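# Remove the necktie from the basket onto the table

## Task

Get the necktie out of the basket so that the whole tie rests on the table; dropping it into place is allowed. Every other item must finish inside the basket, and the basket must sit upright and flat on the table without having been tilted far. At the end both grippers must have released everything and moved away, and nothing may count as done if it only stays in place because the robot is holding it.

## Robot and tools

Robot: two arms, left_arm and right_arm, each a six-joint arm with a parallel two-finger gripper. Their base roots sit in the scene frame at left_arm (-0.040, +0.286, 0) m with quat_wxyz (+0.995, 0, 0, -0.102), and right_arm (-0.046, -0.231, 0) m with quat_wxyz (+0.996, 0, 0, +0.086).

Scene frame: the origin is on the tabletop midway between the arms. +z is up, +x reaches out across the table, and left_arm is on the +y side. The names left and right do not mean image sides. All reported hand poses use this frame.

Tool execute_actions. Argument actions is a list that is empty or has exactly one entry. An empty list sends nothing and just reports the current state with camera pictures. A motion entry is {"rows": [...], "steps": n}: rows holds 1 to 15 rows, steps is 3 to 15 (default 15). Each control step lasts 1/30 s and uses one row; if steps exceed the rows, the final row repeats. A wait entry is {"steps": n} with n up to 300 and no rows; it counts from the previous result, and your reply time eats into it. Optional pictures (true/false) asks for camera images; by default they come only with an empty list. A refused call moves nothing.

Row layout: one flat list of 14 numbers covering both arms, always all 14 even if one arm should stay still. Order: left_arm waist, shoulder, elbow, wrist pitch, wrist yaw, wrist roll, gripper opening, then right_arm in the same seven-slot order. The six joint numbers are absolute target angles in radians, the same quantities shown in Joint positions; they are not offsets. Stated ranges per arm: waist -2.618 to 3.054, shoulder 0.000 to 3.142, elbow 0.000 to 3.142, wrist pitch -1.571 to 1.571, wrist yaw -1.571 to 1.571, wrist roll -2.094 to 2.094. The true end of each joint may differ by up to 0.036 rad. A target more than 0.036 rad outside a range, and farther out than the last reported angle, causes refusal; a target past the real end is clipped there and the result may say "joint sent to its limit" (possibly about an earlier action still running). No such message does not prove more travel exists. Opening is a number from -1 (closed) to +1 (fully open), absolute, not a change.

Motion limits: each step the joint target is kept within a lead of the measured angle: waist 0.202 rad, shoulder 0.258, elbow 0.238, wrist pitch 0.573, wrist yaw and roll 0.522. If targets would move a gripper more than 70 mm from where it is, all that arm's targets are scaled toward the current angles. So long moves need several calls. Arms keep heading to the last row while you think or wait, until they stall or a step is HELD.

Timing: each result is captured 3 steps before its action finishes; those 3 steps then run during your reply, and your next action begins after them.

Result lines: the state line 'left_arm: … | right_arm: …' gives each end_effector_position (metres, the point between the pads about 1 cm behind the fingertips) and end_effector_quat_wxyz; accuracy drops at long reach. Fingers point along the gripper's +z and close along its y. Joint positions and Joint velocities list each arm's six joints (rad, rad/s) then pad gap (m, m/s; 0.094 m fully open). grip_measured is the measured opening on the command scale, each gripper off by up to about 1 mm. To hold something, command about 0.03 below grip_measured; a smaller difference grips more gently. Pad force tops out near 50 to 62 N, weaker on parts under about 2 mm thick. 'joint command not followed' means a clearance check altered or blocked joint targets on some steps while the rest of the row ran. HELD marks steps where your row was partly or wholly not sent. MOTOR HOT appears from 75 °C; at 90 °C the arm halts for 10 s, and at 100 °C it goes limp and drops; both are OVER-TEMPERATURE FAULT lines. Avoid holding loads for long.

zoom_image: camera (one of cam_high, cam_low, cam_roll_left, cam_roll_right, cam_left_wrist, cam_right_wrist) and region [x0, y0, x1, y1] in that camera's latest image pixels, top-left origin, at most 504 by 504. Fixed cameras are 504x504, wrist cameras 616x616 fisheye; calibration is supplied and may be slightly off.

read_manual: optional section "licences"; returns licence text only and moves nothing.

finished_scene: argument scene (integer 1 or 2), ends the current scene irreversibly and grades it.

Cautions: never let the arms collide or press on each other. Do not knock any rigid object off the table. Do not tip the basket steeply. Avoid drops, slips, slams and forceful shoves. Loose objects may occasionally get a small nudge from outside. Finish by opening both grippers and retracting before calling finished_scene.

Each tool is called by a JSON object that holds its "method" and its "body".

## Session

{"method": "execute_actions", "body": {"actions": []}}

Scene clock: 0.00 s of 5400.00 s.
left_arm: end_effector_position=(+0.3289, +0.2093, +0.4131) grip_measured=+1.000 end_effector_quat_wxyz=(+0.709, +0.074, +0.697, -0.072) | right_arm: end_effector_position=(+0.3272, -0.1595, +0.4002) grip_measured=+1.000 end_effector_quat_wxyz=(+0.696, -0.064, +0.711, +0.070)
Joint positions: left_arm=[-0.005  1.032  1.047  0.001 -0.002  0.005  0.094] | right_arm=[ 0.014  1.039  1.036 -0.017 -0.004  0.01   0.094]
Joint velocities: left_arm=[ 0.002  0.002 -0.017 -0.007 -0.007 -0.022  0.   ] | right_arm=[-0.027 -0.012 -0.002 -0.007  0.066 -0.066  0.   ]
Motor temperatures (°C, as the motors report them): left_arm=[26 26 26 25 26 24] | right_arm=[26 23 26 24 26 24]

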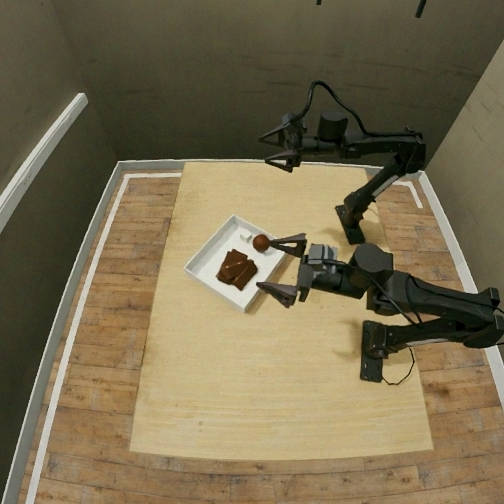

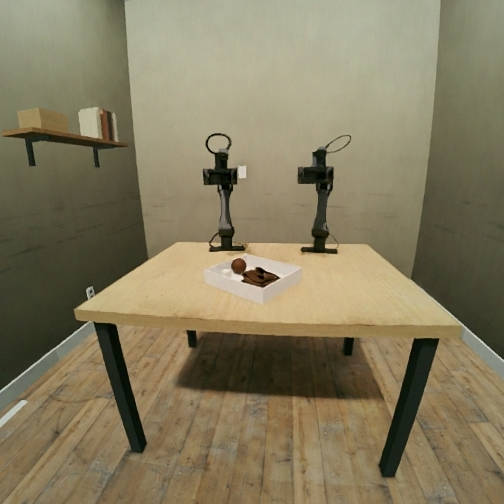

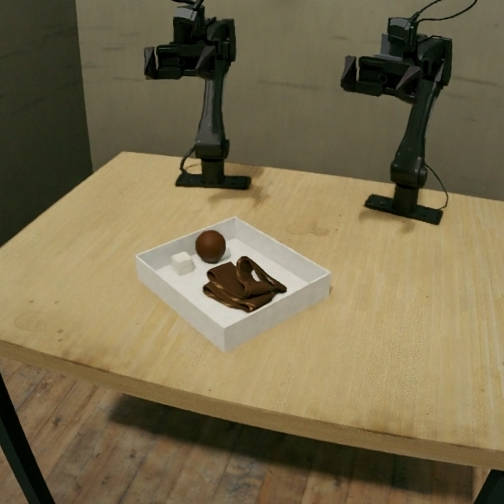

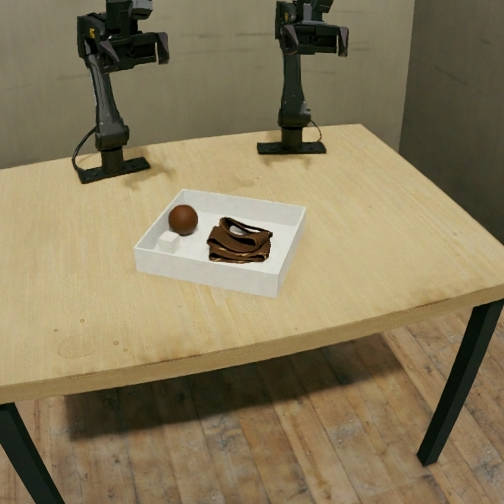

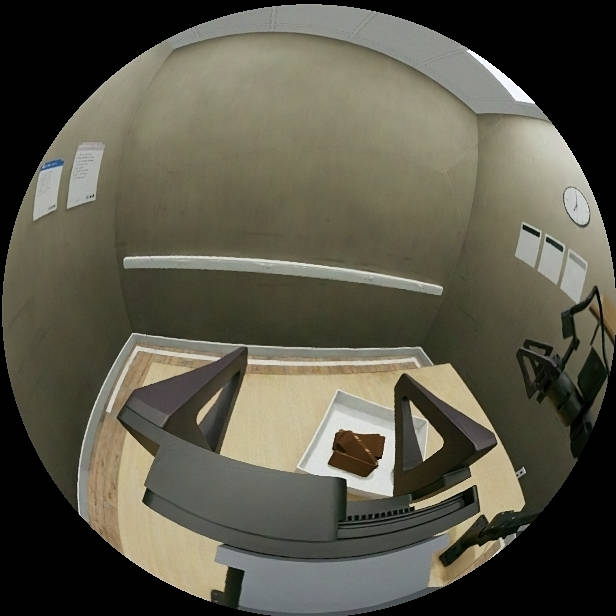

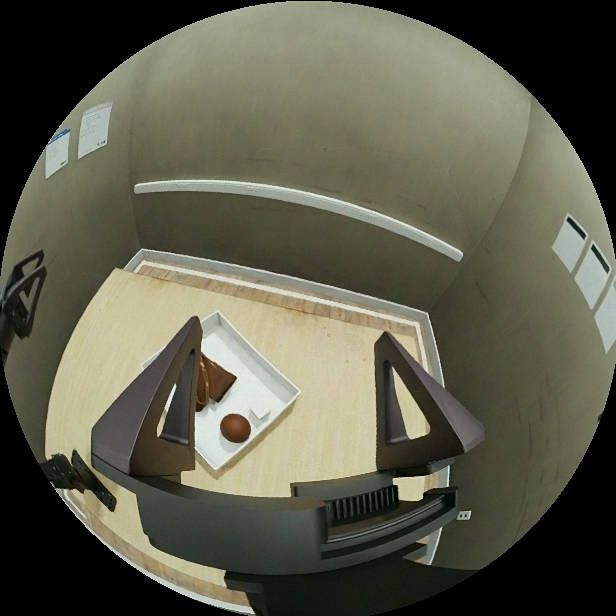

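{"method": "zoom_image", "body": {"camera": "cam_high", "region": [170, 200, 310, 320]}}

{"method": "zoom_image", "body": {"camera": "cam_roll_left", "region": [130, 200, 340, 360]}}

{"method": "zoom_image", "body": {"camera": "cam_roll_right", "region": [120, 170, 320, 310]}}

Region (170, 200, 310, 320) of cam_high's 504x504 image, scaled by 3.600, with more detail than that image has; it fills the top 432 rows of this view, and the rest is white.

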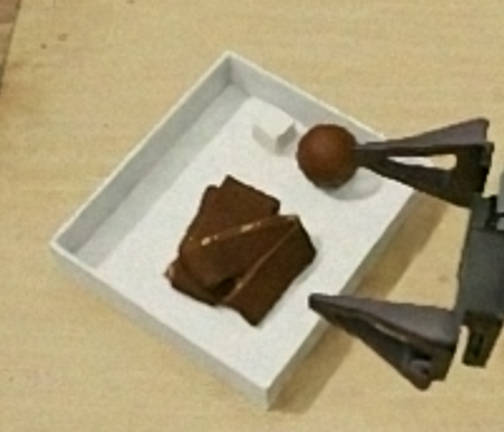

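Region (130, 200, 340, 360) of cam_roll_left's 504x504 image, scaled by 2.400, with more detail than that image has; it fills the top 384 rows of this view, and the rest is white.

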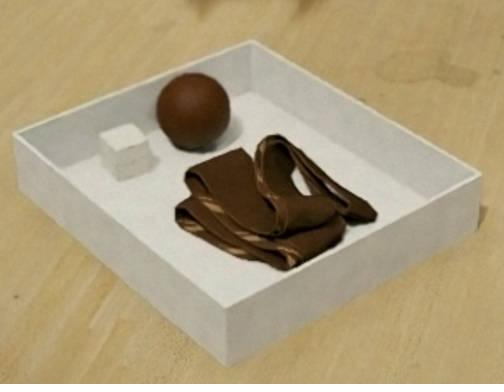

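Region (120, 170, 320, 310) of cam_roll_right's 504x504 image, scaled by 2.520, with more detail than that image has; it fills the top 353 rows of this view, and the rest is white.

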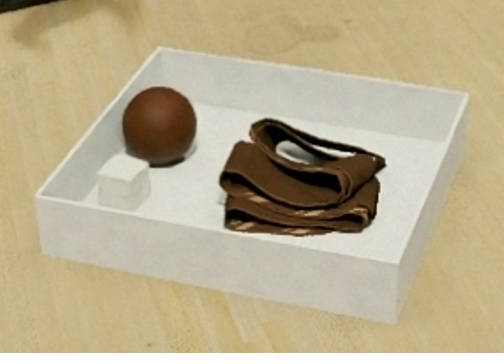

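{"method": "zoom_image", "body": {"camera": "cam_roll_right", "region": [195, 205, 285, 275]}}

{"method": "zoom_image", "body": {"camera": "cam_roll_left", "region": [195, 245, 295, 320]}}

{"method": "zoom_image", "body": {"camera": "cam_high", "region": [205, 240, 270, 300]}}

Region (195, 205, 285, 275) of cam_roll_right's 504x504 image, scaled by 5.600, with more detail than that image has.

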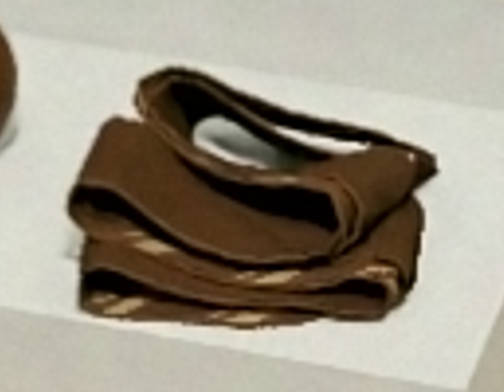

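Region (195, 245, 295, 320) of cam_roll_left's 504x504 image, scaled by 5.040, with more detail than that image has; it fills the top 378 rows of this view, and the rest is white.

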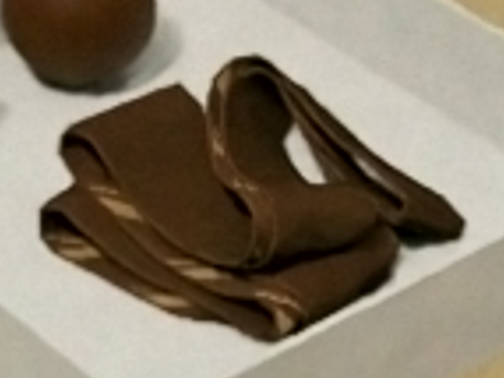

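Region (205, 240, 270, 300) of cam_high's 504x504 image, scaled by 7.754, with more detail than that image has; it fills the top 465 rows of this view, and the rest is white.

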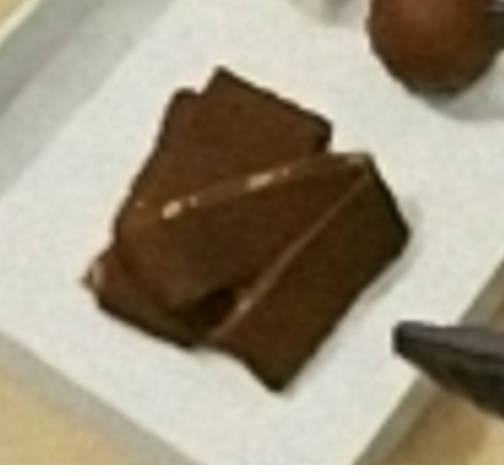

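{"method": "execute_actions", "body": {"actions": [{"rows": [[-0.005,1.032,1.047,0.001,-0.002,0.005,1,0.198,2.288,2.167,-1.106,-0.274,-0.647,1]], "steps": 15}]}}

{"method": "execute_actions", "body": {"actions": [{"steps": 30}], "pictures": true}}

Scene clock: 3.17 s of 5400.00 s.
left_arm: end_effector_position=(+0.3289, +0.2093, +0.4131) grip_measured=+1.000 end_effector_quat_wxyz=(+0.709, +0.074, +0.697, -0.072) | right_arm: end_effector_position=(+0.3948, -0.0159, +0.2631) grip_measured=+1.000 end_effector_quat_wxyz=(+0.362, -0.454, +0.811, +0.076)
Joint positions: left_arm=[-0.005  1.032  1.047  0.001 -0.002  0.005  0.094] | right_arm=[ 0.194  1.818  1.861 -0.887 -0.239 -0.563  0.094]
Joint velocities: left_arm=[ 0.002 -0.002 -0.017  0.066 -0.081  0.022  0.   ] | right_arm=[-0.007  2.542  2.449 -1.311 -0.168 -0.535  0.   ]
Motor temperatures (°C, as the motors report them): left_arm=[26 26 27 26 26 24] | right_arm=[26 23 27 24 26 24]
Steps of this call (steps 1 to 83: nothing new was sent; steps 84 to 95: the first 12 steps of this action). Readings (joint positions):
84: left_arm=[-0.005 1.032 1.047 0.001 -0.002 0.005] | right_arm=[0.026 1.054 1.060 -0.065 -0.014 -0.034]
85: left_arm=[-0.005 1.032 1.047 0.001 -0.002 0.005] | right_arm=[0.056 1.090 1.110 -0.129 -0.038 -0.095]
87: left_arm=[-0.005 1.032 1.047 0.001 -0.002 0.005] | right_arm=[0.121 1.193 1.227 -0.259 -0.097 -0.227]
91: left_arm=[-0.005 1.032 1.047 0.001 -0.002 0.005] | right_arm=[0.187 1.474 1.522 -0.603 -0.194 -0.448]
95: the state above

Scene clock: 4.17 s of 5400.00 s.
left_arm: end_effector_position=(+0.3289, +0.2093, +0.4131) grip_measured=+1.000 end_effector_quat_wxyz=(+0.709, +0.074, +0.697, -0.072) | right_arm: end_effector_position=(+0.4263, +0.0002, +0.1069) grip_measured=+1.000 end_effector_quat_wxyz=(+0.175, -0.490, +0.847, +0.106)
Joint positions: left_arm=[-0.005  1.032  1.047  0.001 -0.002  0.005  0.094] | right_arm=[ 0.194  2.3    2.144 -1.092 -0.261 -0.64   0.094]
Joint velocities: left_arm=[-0.002  0.012 -0.012 -0.007  0.051 -0.051  0.   ] | right_arm=[-0.017 -0.002 -0.017 -0.095 -0.007 -0.037  0.   ]
Motor temperatures (°C, as the motors report them): left_arm=[26 26 27 26 26 24] | right_arm=[26 24 27 24 26 24]
Kept back: nothing.
Steps of this call (steps 1 to 3: the last 3 steps of your previous action; steps 4 to 30: the robot went on to your last target). Readings (joint positions):
1: left_arm=[-0.005 1.032 1.047 0.001 -0.002 0.005] | right_arm=[0.194 1.907 1.946 -0.925 -0.244 -0.579]
2: left_arm=[-0.005 1.032 1.047 0.001 -0.002 0.005] | right_arm=[0.194 1.995 2.028 -0.952 -0.248 -0.591]
4: left_arm=[-0.005 1.032 1.047 0.001 -0.002 0.005] | right_arm=[0.194 2.132 2.109 -0.955 -0.252 -0.605]
8: left_arm=[-0.005 1.032 1.047 0.001 -0.002 0.005] | right_arm=[0.194 2.306 2.132 -1.025 -0.255 -0.625]
30: the state above
camera_calibration (this result's frames):
cam_right_wrist: T_world_to_cam=[[0.935105, -0.329006, 0.131656, -0.420294], [-0.352592, -0.826647, 0.438558, 0.121539], [-0.0354549, -0.456518, -0.889007, 0.208855], [0, 0, 0, 1]] pos_world=[0.443277, 0.0575369, 0.187706]

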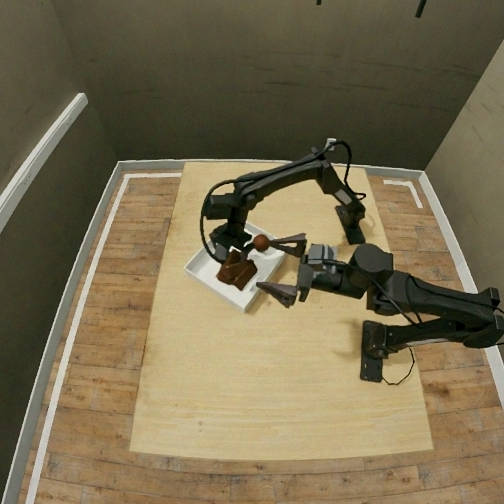

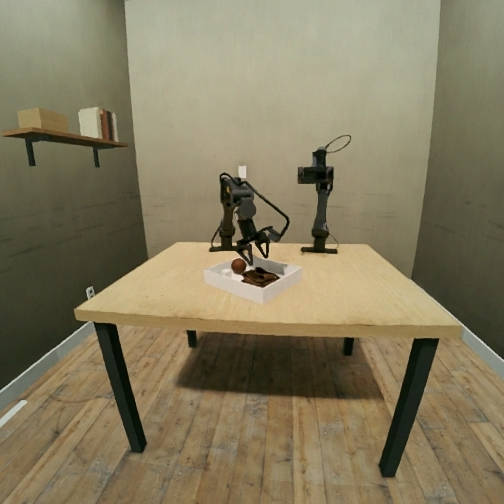

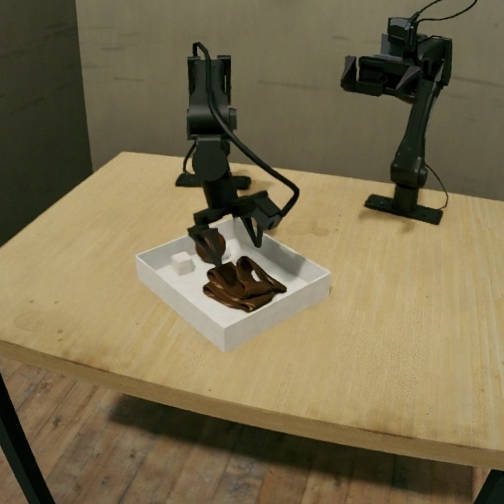

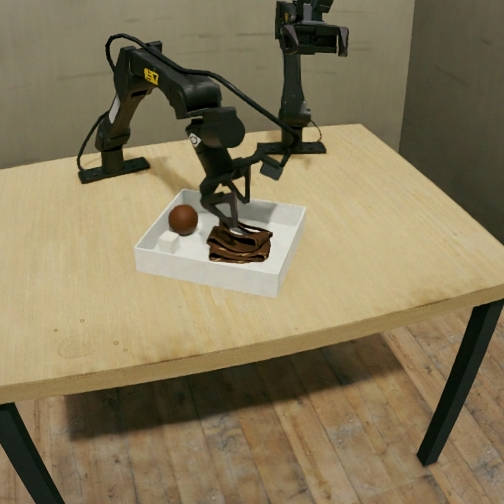

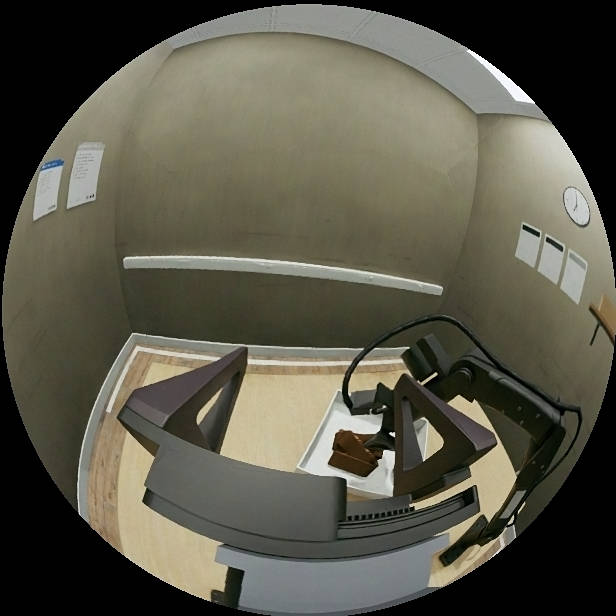

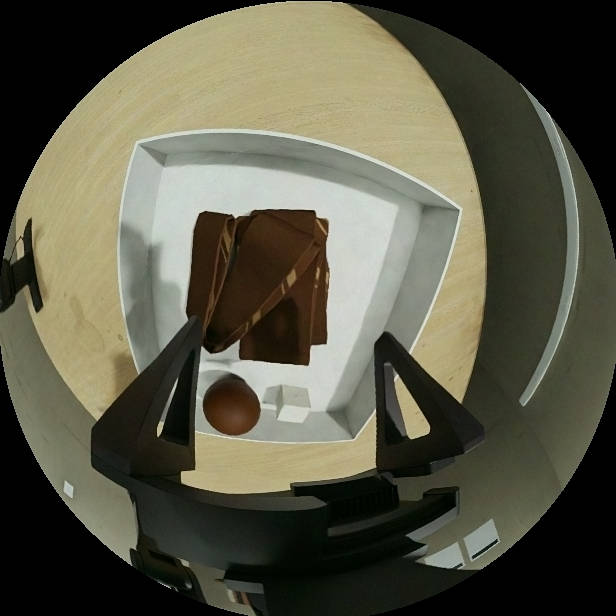

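{"method": "zoom_image", "body": {"camera": "cam_right_wrist", "region": [160, 190, 400, 390]}}

Region (160, 190, 400, 390) of cam_right_wrist's 616x616 image, scaled by 2.100, with more detail than that image has.

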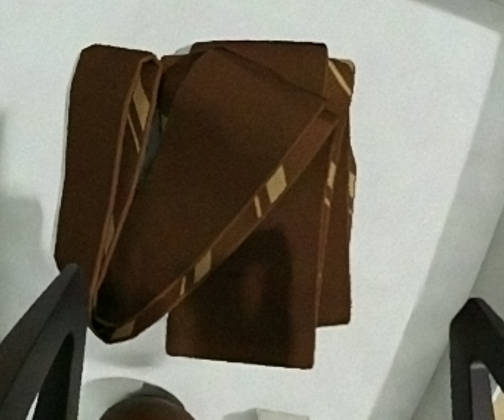

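{"method": "execute_actions", "body": {"actions": [{"rows": [[-0.005,1.032,1.047,0.001,-0.002,0.005,1,0.200,2.293,2.154,-1.085,-0.276,-0.647,1],[-0.005,1.032,1.047,0.001,-0.002,0.005,1,0.201,2.298,2.140,-1.063,-0.278,-0.647,1],[-0.005,1.032,1.047,0.001,-0.002,0.005,1,0.202,2.303,2.126,-1.041,-0.280,-0.648,1],[-0.005,1.032,1.047,0.001,-0.002,0.005,1,0.203,2.308,2.112,-1.019,-0.282,-0.648,1],[-0.005,1.032,1.047,0.001,-0.002,0.005,1,0.204,2.313,2.098,-0.997,-0.284,-0.649,1],[-0.005,1.032,1.047,0.001,-0.002,0.005,1,0.205,2.318,2.084,-0.975,-0.285,-0.649,1],[-0.005,1.032,1.047,0.001,-0.002,0.005,1,0.205,2.323,2.070,-0.953,-0.286,-0.650,1],[-0.005,1.032,1.047,0.001,-0.002,0.005,1,0.205,2.328,2.056,-0.930,-0.286,-0.650,1]], "steps": 15}]}}

{"method": "execute_actions", "body": {"actions": [{"steps": 10}], "pictures": true}}

Scene clock: 5.33 s of 5400.00 s.
left_arm: end_effector_position=(+0.3289, +0.2093, +0.4131) grip_measured=+1.000 end_effector_quat_wxyz=(+0.709, +0.074, +0.697, -0.072) | right_arm: end_effector_position=(+0.4389, +0.0070, +0.0881) grip_measured=+1.000 end_effector_quat_wxyz=(+0.198, -0.492, +0.841, +0.107)
Joint positions: left_arm=[-0.005  1.032  1.047  0.001 -0.002  0.005  0.094] | right_arm=[ 0.194  2.314  2.076 -0.964 -0.271 -0.642  0.094]
Joint velocities: left_arm=[ 0.017 -0.007  0.007  0.022 -0.051 -0.007  0.   ] | right_arm=[ 0.007  0.11  -0.081  0.183 -0.037  0.051  0.   ]
Motor temperatures (°C, as the motors report them): left_arm=[26 26 27 26 26 24] | right_arm=[26 24 27 24 26 24]
Steps of this call (steps 1 to 15: the robot went on to your last target; steps 16 to 23: nothing new was sent; steps 24 to 35: the first 12 steps of this action). Readings (joint positions):
24: left_arm=[-0.005 1.032 1.047 0.001 -0.002 0.005] | right_arm=[0.194 2.300 2.144 -1.092 -0.261 -0.640]
25: left_arm=[-0.005 1.032 1.047 0.001 -0.002 0.005] | right_arm=[0.194 2.300 2.144 -1.090 -0.262 -0.640]
27: left_arm=[-0.005 1.032 1.047 0.001 -0.002 0.005] | right_arm=[0.194 2.300 2.141 -1.073 -0.264 -0.640]
31: left_arm=[-0.005 1.032 1.047 0.001 -0.002 0.005] | right_arm=[0.194 2.300 2.104 -1.004 -0.270 -0.641]
35: the state above

Scene clock: 5.67 s of 5400.00 s.
left_arm: end_effector_position=(+0.3289, +0.2093, +0.4131) grip_measured=+1.000 end_effector_quat_wxyz=(+0.709, +0.074, +0.697, -0.072) | right_arm: end_effector_position=(+0.4431, +0.0088, +0.0850) grip_measured=+1.000 end_effector_quat_wxyz=(+0.205, -0.493, +0.839, +0.106)
Joint positions: left_arm=[-0.005  1.032  1.047  0.001 -0.002  0.005  0.094] | right_arm=[ 0.194  2.321  2.072 -0.938 -0.272 -0.643  0.094]
Joint velocities: left_arm=[-0.022 -0.002  0.012 -0.007 -0.022 -0.037  0.   ] | right_arm=[-0.012 -0.007 -0.017  0.051  0.022  0.081  0.   ]
Motor temperatures (°C, as the motors report them): left_arm=[26 26 27 26 26 24] | right_arm=[26 25 27 25 26 24]
Kept back: nothing.
Steps of this call (steps 1 to 3: the last 3 steps of your previous action; steps 4 to 10: the robot went on to your last target). Readings (joint positions):
1: left_arm=[-0.005 1.032 1.047 0.001 -0.002 0.005] | right_arm=[0.194 2.317 2.074 -0.959 -0.271 -0.642]
2: left_arm=[-0.005 1.032 1.047 0.001 -0.002 0.005] | right_arm=[0.194 2.320 2.073 -0.955 -0.271 -0.643]
4: left_arm=[-0.005 1.032 1.047 0.001 -0.002 0.005] | right_arm=[0.194 2.321 2.072 -0.950 -0.271 -0.643]
8: left_arm=[-0.005 1.032 1.047 0.001 -0.002 0.005] | right_arm=[0.194 2.321 2.072 -0.939 -0.272 -0.643]
10: the state above
camera_calibration (this result's frames):
cam_right_wrist: T_world_to_cam=[[0.929134, -0.327459, 0.171698, -0.431059], [-0.369403, -0.84201, 0.393141, 0.155591], [0.0158335, -0.428707, -0.903305, 0.17209], [0, 0, 0, 1]] pos_world=[0.455262, 0.0636316, 0.168293]

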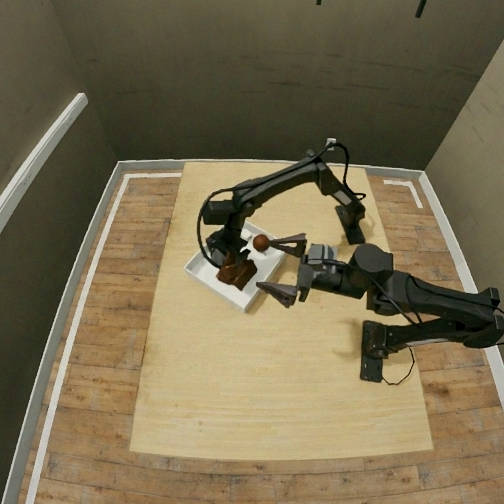

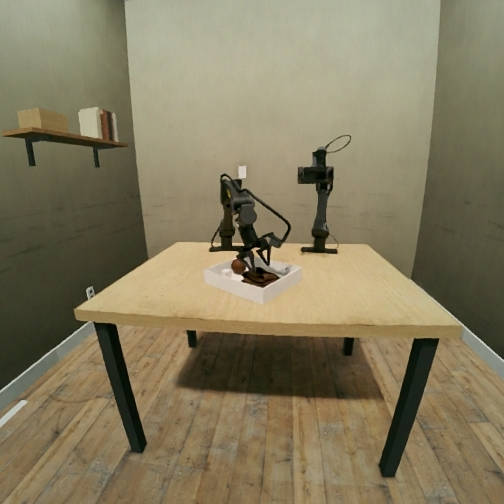

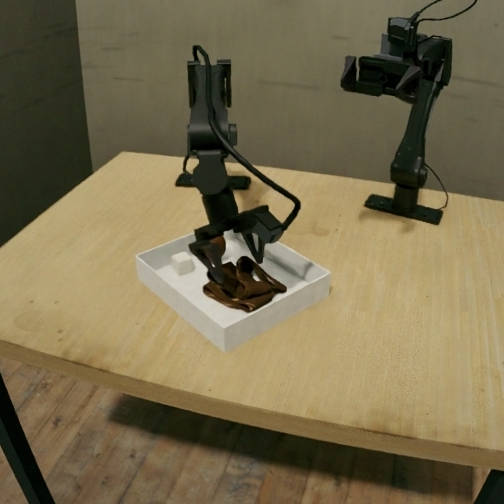

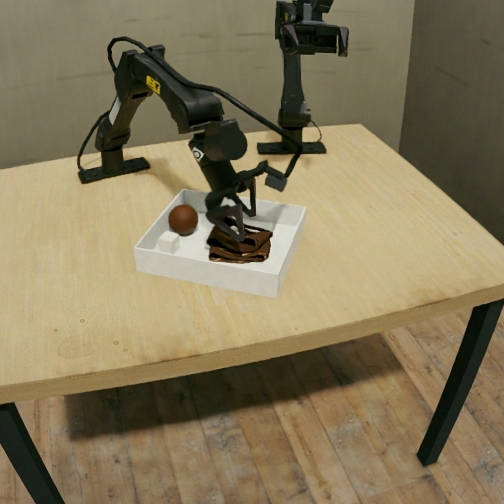

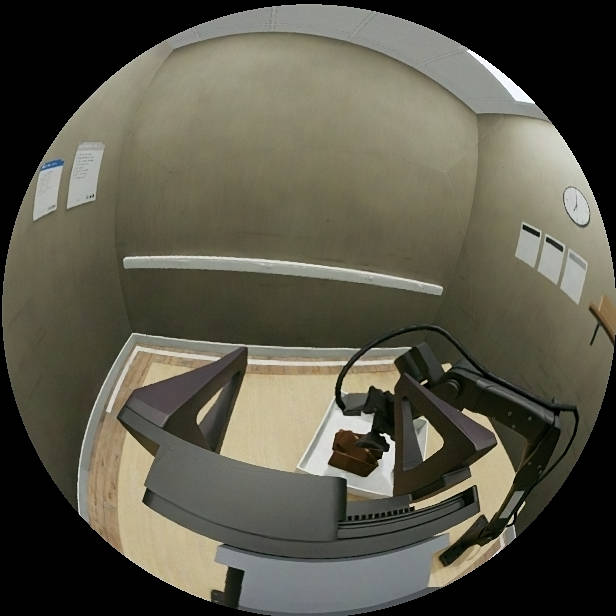

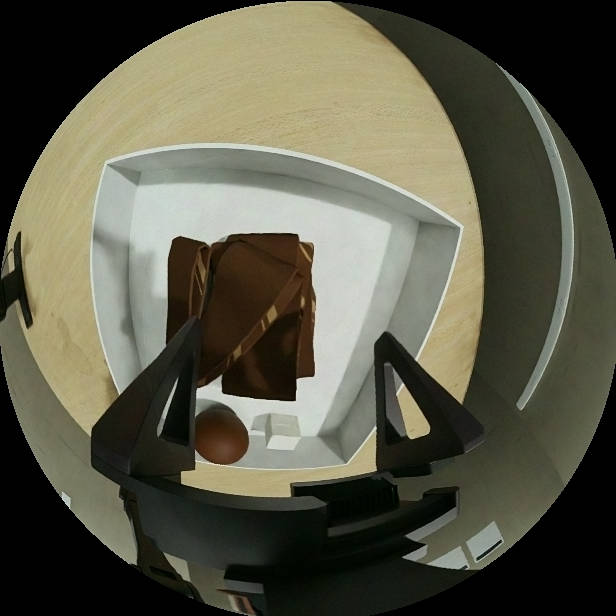

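{"method": "execute_actions", "body": {"actions": [{"rows": [[-0.005,1.032,1.047,0.001,-0.002,0.005,1,0.208,2.334,2.042,-0.925,-0.286,-0.650,1],[-0.005,1.032,1.047,0.001,-0.002,0.005,1,0.211,2.340,2.028,-0.918,-0.286,-0.650,1],[-0.005,1.032,1.047,0.001,-0.002,0.005,1,0.214,2.346,2.014,-0.908,-0.286,-0.650,1],[-0.005,1.032,1.047,0.001,-0.002,0.005,1,0.215,2.350,2.000,-0.892,-0.286,-0.650,1],[-0.005,1.032,1.047,0.001,-0.002,0.005,1,0.215,2.353,1.986,-0.875,-0.286,-0.650,1],[-0.005,1.032,1.047,0.001,-0.002,0.005,1,0.215,2.356,1.972,-0.858,-0.286,-0.650,1],[-0.005,1.032,1.047,0.001,-0.002,0.005,1,0.215,2.359,1.958,-0.841,-0.286,-0.650,1],[-0.005,1.032,1.047,0.001,-0.002,0.005,1,0.215,2.362,1.944,-0.825,-0.286,-0.650,1],[-0.005,1.032,1.047,0.001,-0.002,0.005,1,0.215,2.364,1.930,-0.808,-0.286,-0.650,1]], "steps": 15}]}}

{"method": "execute_actions", "body": {"actions": [{"steps": 10}], "pictures": true}}

Scene clock: 6.30 s of 5400.00 s.
left_arm: end_effector_position=(+0.3289, +0.2093, +0.4131) grip_measured=+1.000 end_effector_quat_wxyz=(+0.709, +0.074, +0.697, -0.072) | right_arm: end_effector_position=(+0.4295, +0.0123, +0.0354) grip_measured=+1.000 end_effector_quat_wxyz=(+0.176, -0.498, +0.841, +0.113)
Joint positions: left_arm=[-0.005  1.032  1.047  0.001 -0.002  0.005  0.094] | right_arm=[ 0.209  2.354  1.95  -0.843 -0.274 -0.643  0.094]
Joint velocities: left_arm=[-0.017  0.012  0.007 -0.051  0.007 -0.022  0.   ] | right_arm=[ 0.012  0.183 -0.144  0.095  0.007 -0.051  0.   ]
Motor temperatures (°C, as the motors report them): left_arm=[26 26 27 27 26 24] | right_arm=[26 25 27 25 26 24]
Steps of this call (steps 1 to 7: the robot went on to your last target; steps 8 to 19: the first 12 steps of this action). Readings (joint positions):
8: left_arm=[-0.005 1.032 1.047 0.001 -0.002 0.005] | right_arm=[0.195 2.321 2.072 -0.934 -0.273 -0.643]
9: left_arm=[-0.005 1.032 1.047 0.001 -0.002 0.005] | right_arm=[0.196 2.321 2.067 -0.930 -0.273 -0.643]
11: left_arm=[-0.005 1.032 1.047 0.001 -0.002 0.005] | right_arm=[0.199 2.321 2.050 -0.914 -0.273 -0.643]
15: left_arm=[-0.005 1.032 1.047 0.001 -0.002 0.005] | right_arm=[0.207 2.330 1.992 -0.875 -0.274 -0.643]
19: the state above

Scene clock: 6.63 s of 5400.00 s.
left_arm: end_effector_position=(+0.3289, +0.2093, +0.4131) grip_measured=+1.000 end_effector_quat_wxyz=(+0.709, +0.074, +0.697, -0.072) | right_arm: end_effector_position=(+0.4322, +0.0134, +0.0299) grip_measured=+1.000 end_effector_quat_wxyz=(+0.180, -0.498, +0.841, +0.112)
Joint positions: left_arm=[-0.005  1.032  1.047  0.001 -0.002  0.005  0.094] | right_arm=[ 0.209  2.364  1.942 -0.817 -0.274 -0.643  0.094]
Joint velocities: left_arm=[-0.012  0.002  0.002  0.037  0.022 -0.095  0.   ] | right_arm=[-0.022 -0.007  0.002  0.037  0.022 -0.007  0.   ]
Motor temperatures (°C, as the motors report them): left_arm=[26 26 27 27 26 24] | right_arm=[26 25 27 25 26 24]
Kept back: nothing.
Steps of this call (steps 1 to 3: the last 3 steps of your previous action; steps 4 to 10: the robot went on to your last target). Readings (joint positions):
1: left_arm=[-0.005 1.032 1.047 0.001 -0.002 0.005] | right_arm=[0.209 2.359 1.946 -0.839 -0.274 -0.643]
2: left_arm=[-0.005 1.032 1.047 0.001 -0.002 0.005] | right_arm=[0.209 2.362 1.944 -0.837 -0.274 -0.643]
4: left_arm=[-0.005 1.032 1.047 0.001 -0.002 0.005] | right_arm=[0.209 2.364 1.942 -0.833 -0.274 -0.643]
8: left_arm=[-0.005 1.032 1.047 0.001 -0.002 0.005] | right_arm=[0.209 2.364 1.942 -0.819 -0.274 -0.643]
10: the state above
camera_calibration (this result's frames):
cam_right_wrist: T_world_to_cam=[[0.941451, -0.310073, 0.13238, -0.414354], [-0.336529, -0.840446, 0.424735, 0.161948], [-0.0204407, -0.444417, -0.895587, 0.140132], [0, 0, 0, 1]] pos_world=[0.447459, 0.0699054, 0.111568]

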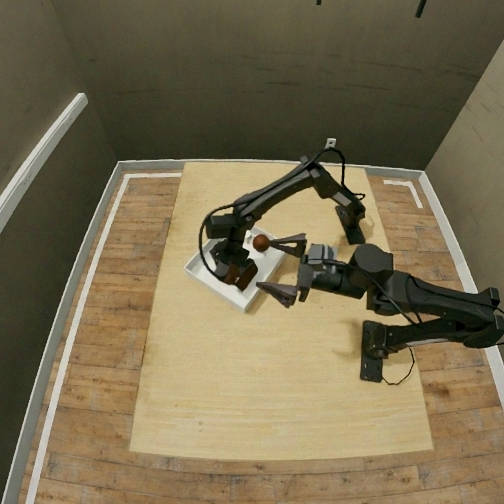

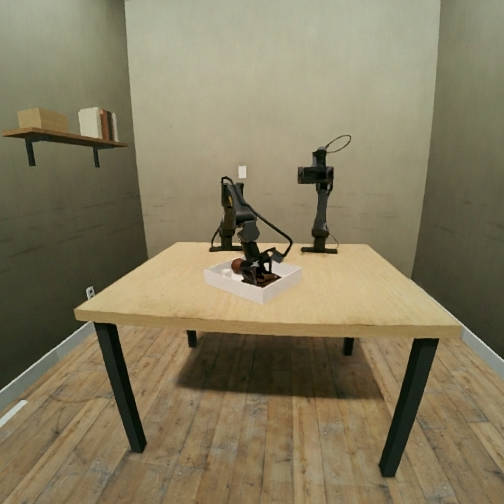

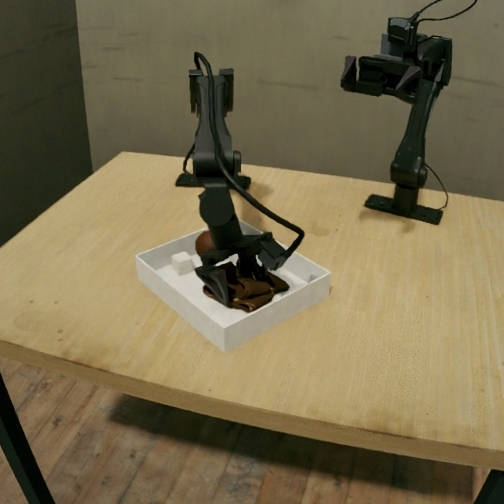

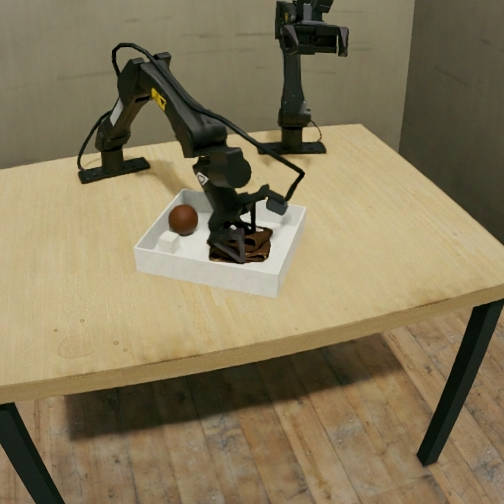

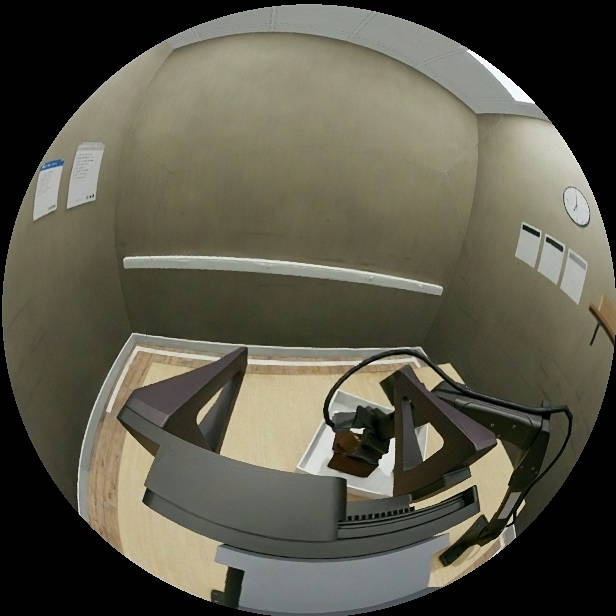

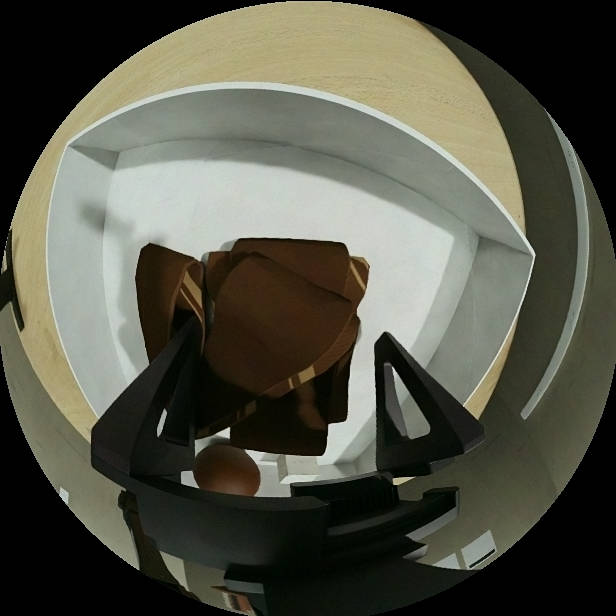

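{"method": "execute_actions", "body": {"actions": [{"rows": [[-0.005,1.032,1.047,0.001,-0.002,0.005,1,0.215,2.366,1.922,-0.798,-0.286,-0.650,1],[-0.005,1.032,1.047,0.001,-0.002,0.005,1,0.215,2.368,1.914,-0.788,-0.286,-0.650,1],[-0.005,1.032,1.047,0.001,-0.002,0.005,1,0.215,2.370,1.906,-0.778,-0.286,-0.650,1],[-0.005,1.032,1.047,0.001,-0.002,0.005,1,0.215,2.372,1.898,-0.768,-0.286,-0.650,1]], "steps": 15}], "pictures": true}}

{"method": "zoom_image", "body": {"camera": "cam_roll_left", "region": [170, 230, 310, 340]}}

Scene clock: 7.20 s of 5400.00 s.
left_arm: end_effector_position=(+0.3289, +0.2093, +0.4131) grip_measured=+1.000 end_effector_quat_wxyz=(+0.709, +0.074, +0.697, -0.072) | right_arm: end_effector_position=(+0.4340, +0.0142, +0.0247) grip_measured=+1.000 end_effector_quat_wxyz=(+0.187, -0.499, +0.839, +0.111)
Joint positions: left_arm=[-0.005  1.032  1.047  0.001 -0.002  0.005  0.094] | right_arm=[ 0.209  2.364  1.917 -0.778 -0.274 -0.643  0.094]
Joint velocities: left_arm=[-0.007  0.002 -0.017  0.037 -0.007 -0.066  0.   ] | right_arm=[-0.007  0.032 -0.007  0.037  0.022 -0.095  0.   ]
Motor temperatures (°C, as the motors report them): left_arm=[26 26 27 27 26 24] | right_arm=[26 25 27 25 26 24]
Steps of this call (steps 1 to 5: the robot went on to your last target; steps 6 to 17: the first 12 steps of this action). Readings (joint positions):
6: left_arm=[-0.005 1.032 1.047 0.001 -0.002 0.005] | right_arm=[0.209 2.364 1.942 -0.812 -0.274 -0.643]
7: left_arm=[-0.005 1.032 1.047 0.001 -0.002 0.005] | right_arm=[0.209 2.364 1.942 -0.810 -0.274 -0.643]
9: left_arm=[-0.005 1.032 1.047 0.001 -0.002 0.005] | right_arm=[0.209 2.364 1.935 -0.796 -0.274 -0.643]
13: left_arm=[-0.005 1.032 1.047 0.001 -0.002 0.005] | right_arm=[0.209 2.364 1.918 -0.783 -0.274 -0.643]
17: the state above
camera_calibration (this result's frames):
cam_right_wrist: T_world_to_cam=[[0.939706, -0.310722, 0.142842, -0.414616], [-0.34187, -0.842836, 0.415634, 0.167999], [-0.00875426, -0.439408, -0.898245, 0.13081], [0, 0, 0, 1]] pos_world=[0.448196, 0.0702445, 0.106898]

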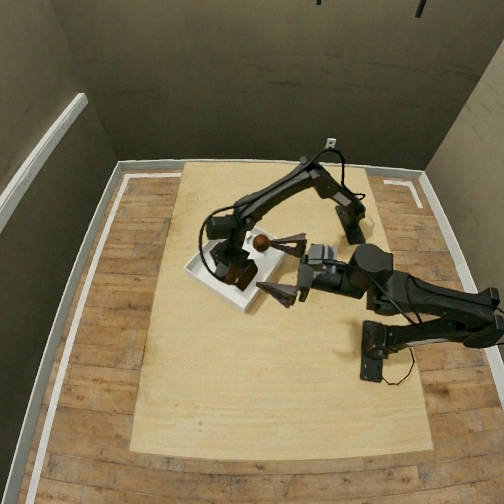

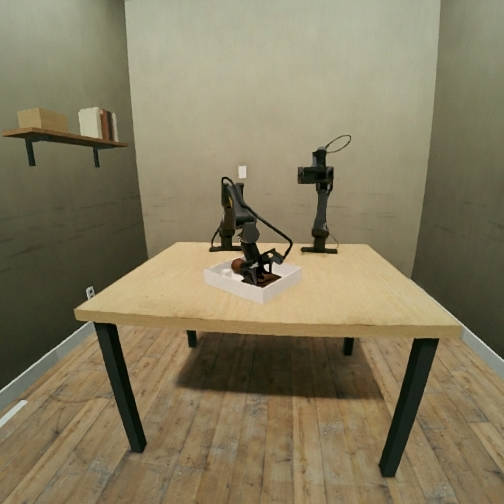

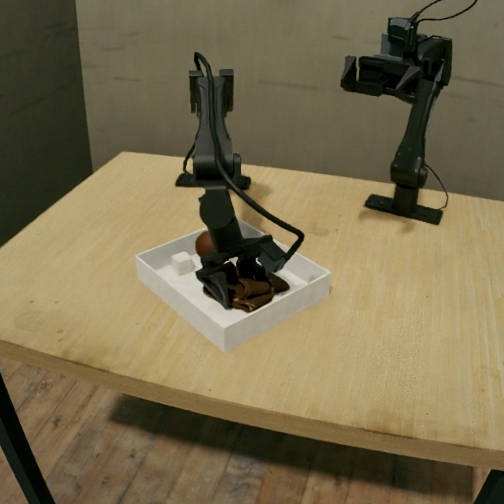

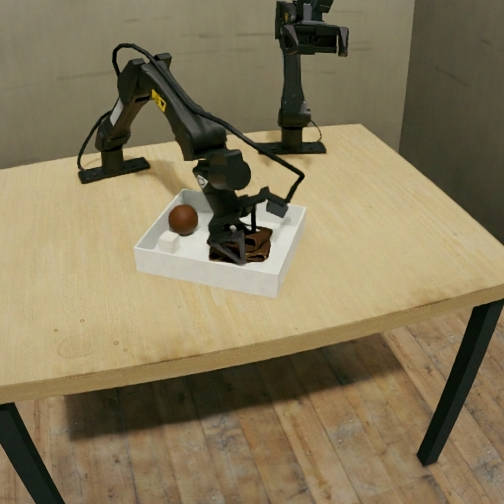

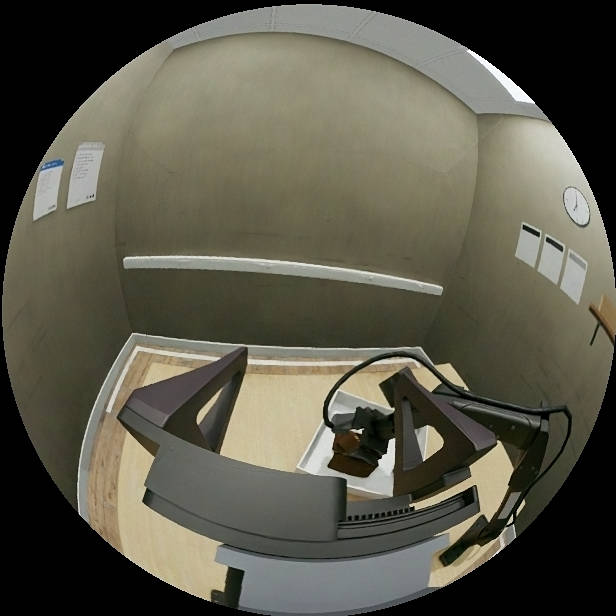

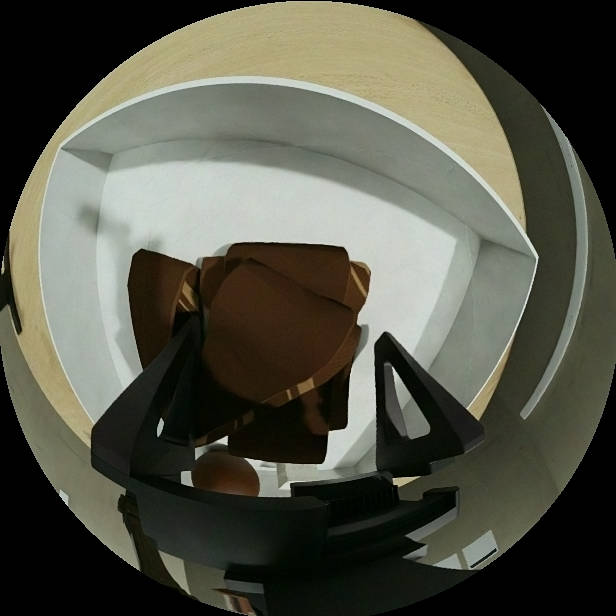

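Region (170, 230, 310, 340) of cam_roll_left's 504x504 image, scaled by 3.600, with more detail than that image has; it fills the top 396 rows of this view, and the rest is white.

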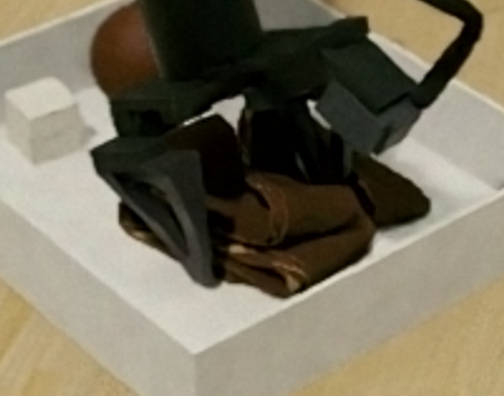

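{"method": "execute_actions", "body": {"actions": [{"rows": [[-0.005,1.032,1.047,0.001,-0.002,0.005,1,0.215,2.372,1.890,-0.762,-0.286,-0.650,1],[-0.005,1.032,1.047,0.001,-0.002,0.005,1,0.215,2.372,1.882,-0.757,-0.286,-0.650,1],[-0.005,1.032,1.047,0.001,-0.002,0.005,1,0.215,2.372,1.874,-0.752,-0.286,-0.650,1]], "steps": 13}], "pictures": true}}

Scene clock: 7.70 s of 5400.00 s.
left_arm: end_effector_position=(+0.3289, +0.2093, +0.4131) grip_measured=+1.000 end_effector_quat_wxyz=(+0.709, +0.074, +0.697, -0.072) | right_arm: end_effector_position=(+0.4328, +0.0142, +0.0196) grip_measured=+1.000 end_effector_quat_wxyz=(+0.187, -0.499, +0.839, +0.113)
Joint positions: left_arm=[-0.005  1.032  1.047  0.001 -0.002  0.005  0.094] | right_arm=[ 0.209  2.364  1.895 -0.756 -0.277 -0.643  0.094]
Joint velocities: left_arm=[-0.002 -0.012 -0.022 -0.095 -0.081 -0.022  0.   ] | right_arm=[-0.002 -0.017 -0.022 -0.022 -0.022 -0.051  0.   ]
Motor temperatures (°C, as the motors report them): left_arm=[26 26 27 27 26 24] | right_arm=[26 26 27 25 26 24]
Steps of this call (steps 1 to 3: the last 3 steps of your previous action; steps 4 to 5: the robot went on to your last target; steps 6 to 15: the first 10 steps of this action). Readings (joint positions):
6: left_arm=[-0.005 1.032 1.047 0.001 -0.002 0.005] | right_arm=[0.209 2.364 1.917 -0.773 -0.274 -0.643]
7: left_arm=[-0.005 1.032 1.047 0.001 -0.002 0.005] | right_arm=[0.209 2.364 1.914 -0.770 -0.274 -0.643]
9: left_arm=[-0.005 1.032 1.047 0.001 -0.002 0.005] | right_arm=[0.209 2.364 1.906 -0.761 -0.274 -0.643]
13: left_arm=[-0.005 1.032 1.047 0.001 -0.002 0.005] | right_arm=[0.209 2.364 1.895 -0.757 -0.277 -0.643]
15: the state above
camera_calibration (this result's frames):
cam_right_wrist: T_world_to_cam=[[0.94007, -0.310221, 0.141528, -0.412886], [-0.340865, -0.844171, 0.413746, 0.169337], [-0.00887867, -0.437193, -0.899324, 0.126258], [0, 0, 0, 1]] pos_world=[0.446984, 0.0700624, 0.101919]

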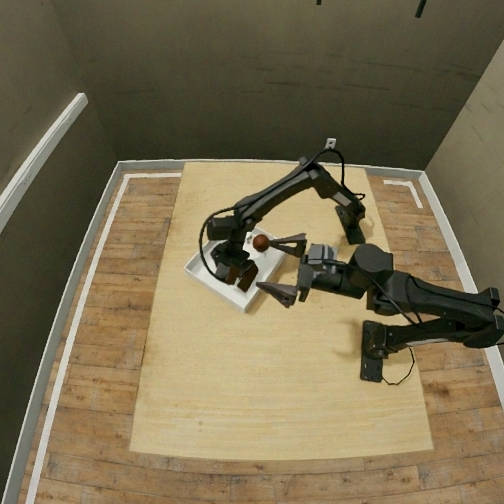

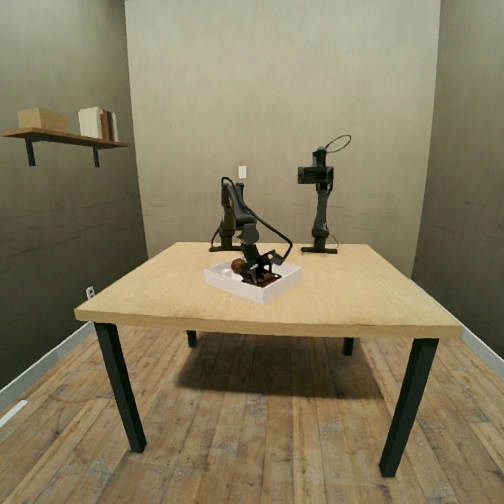

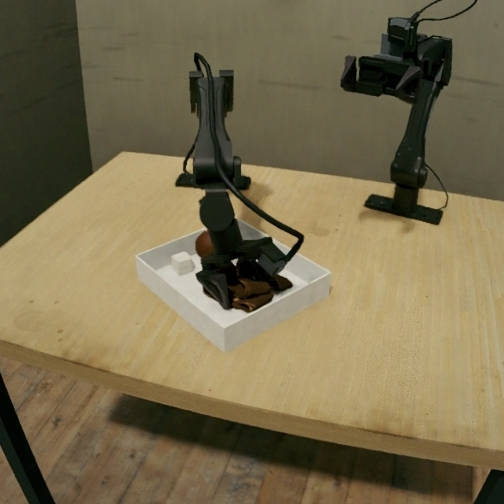

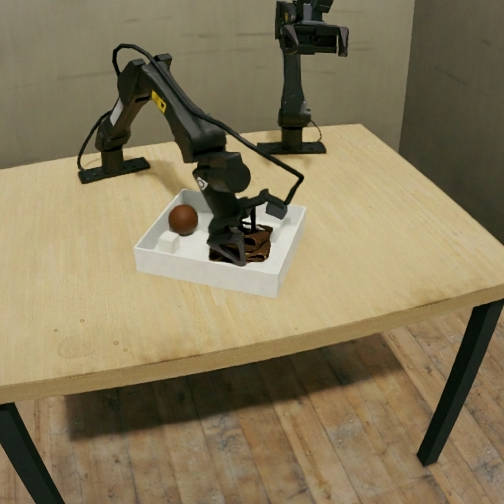

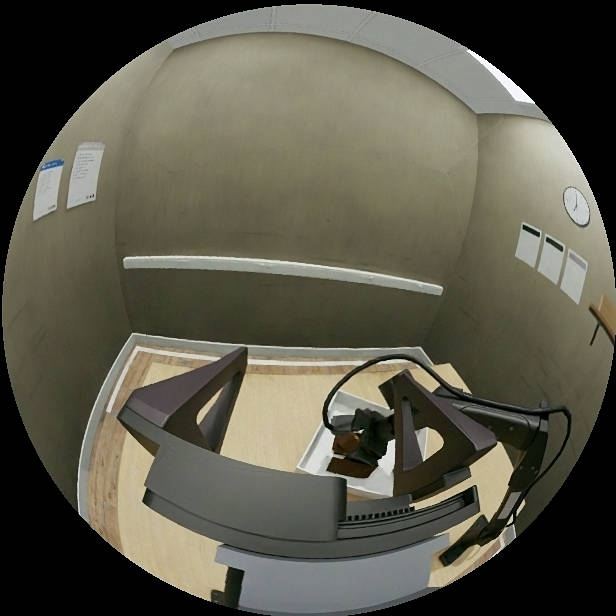

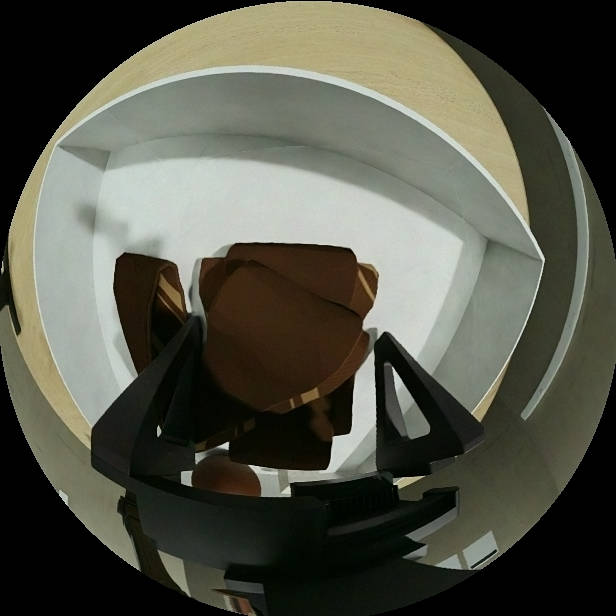

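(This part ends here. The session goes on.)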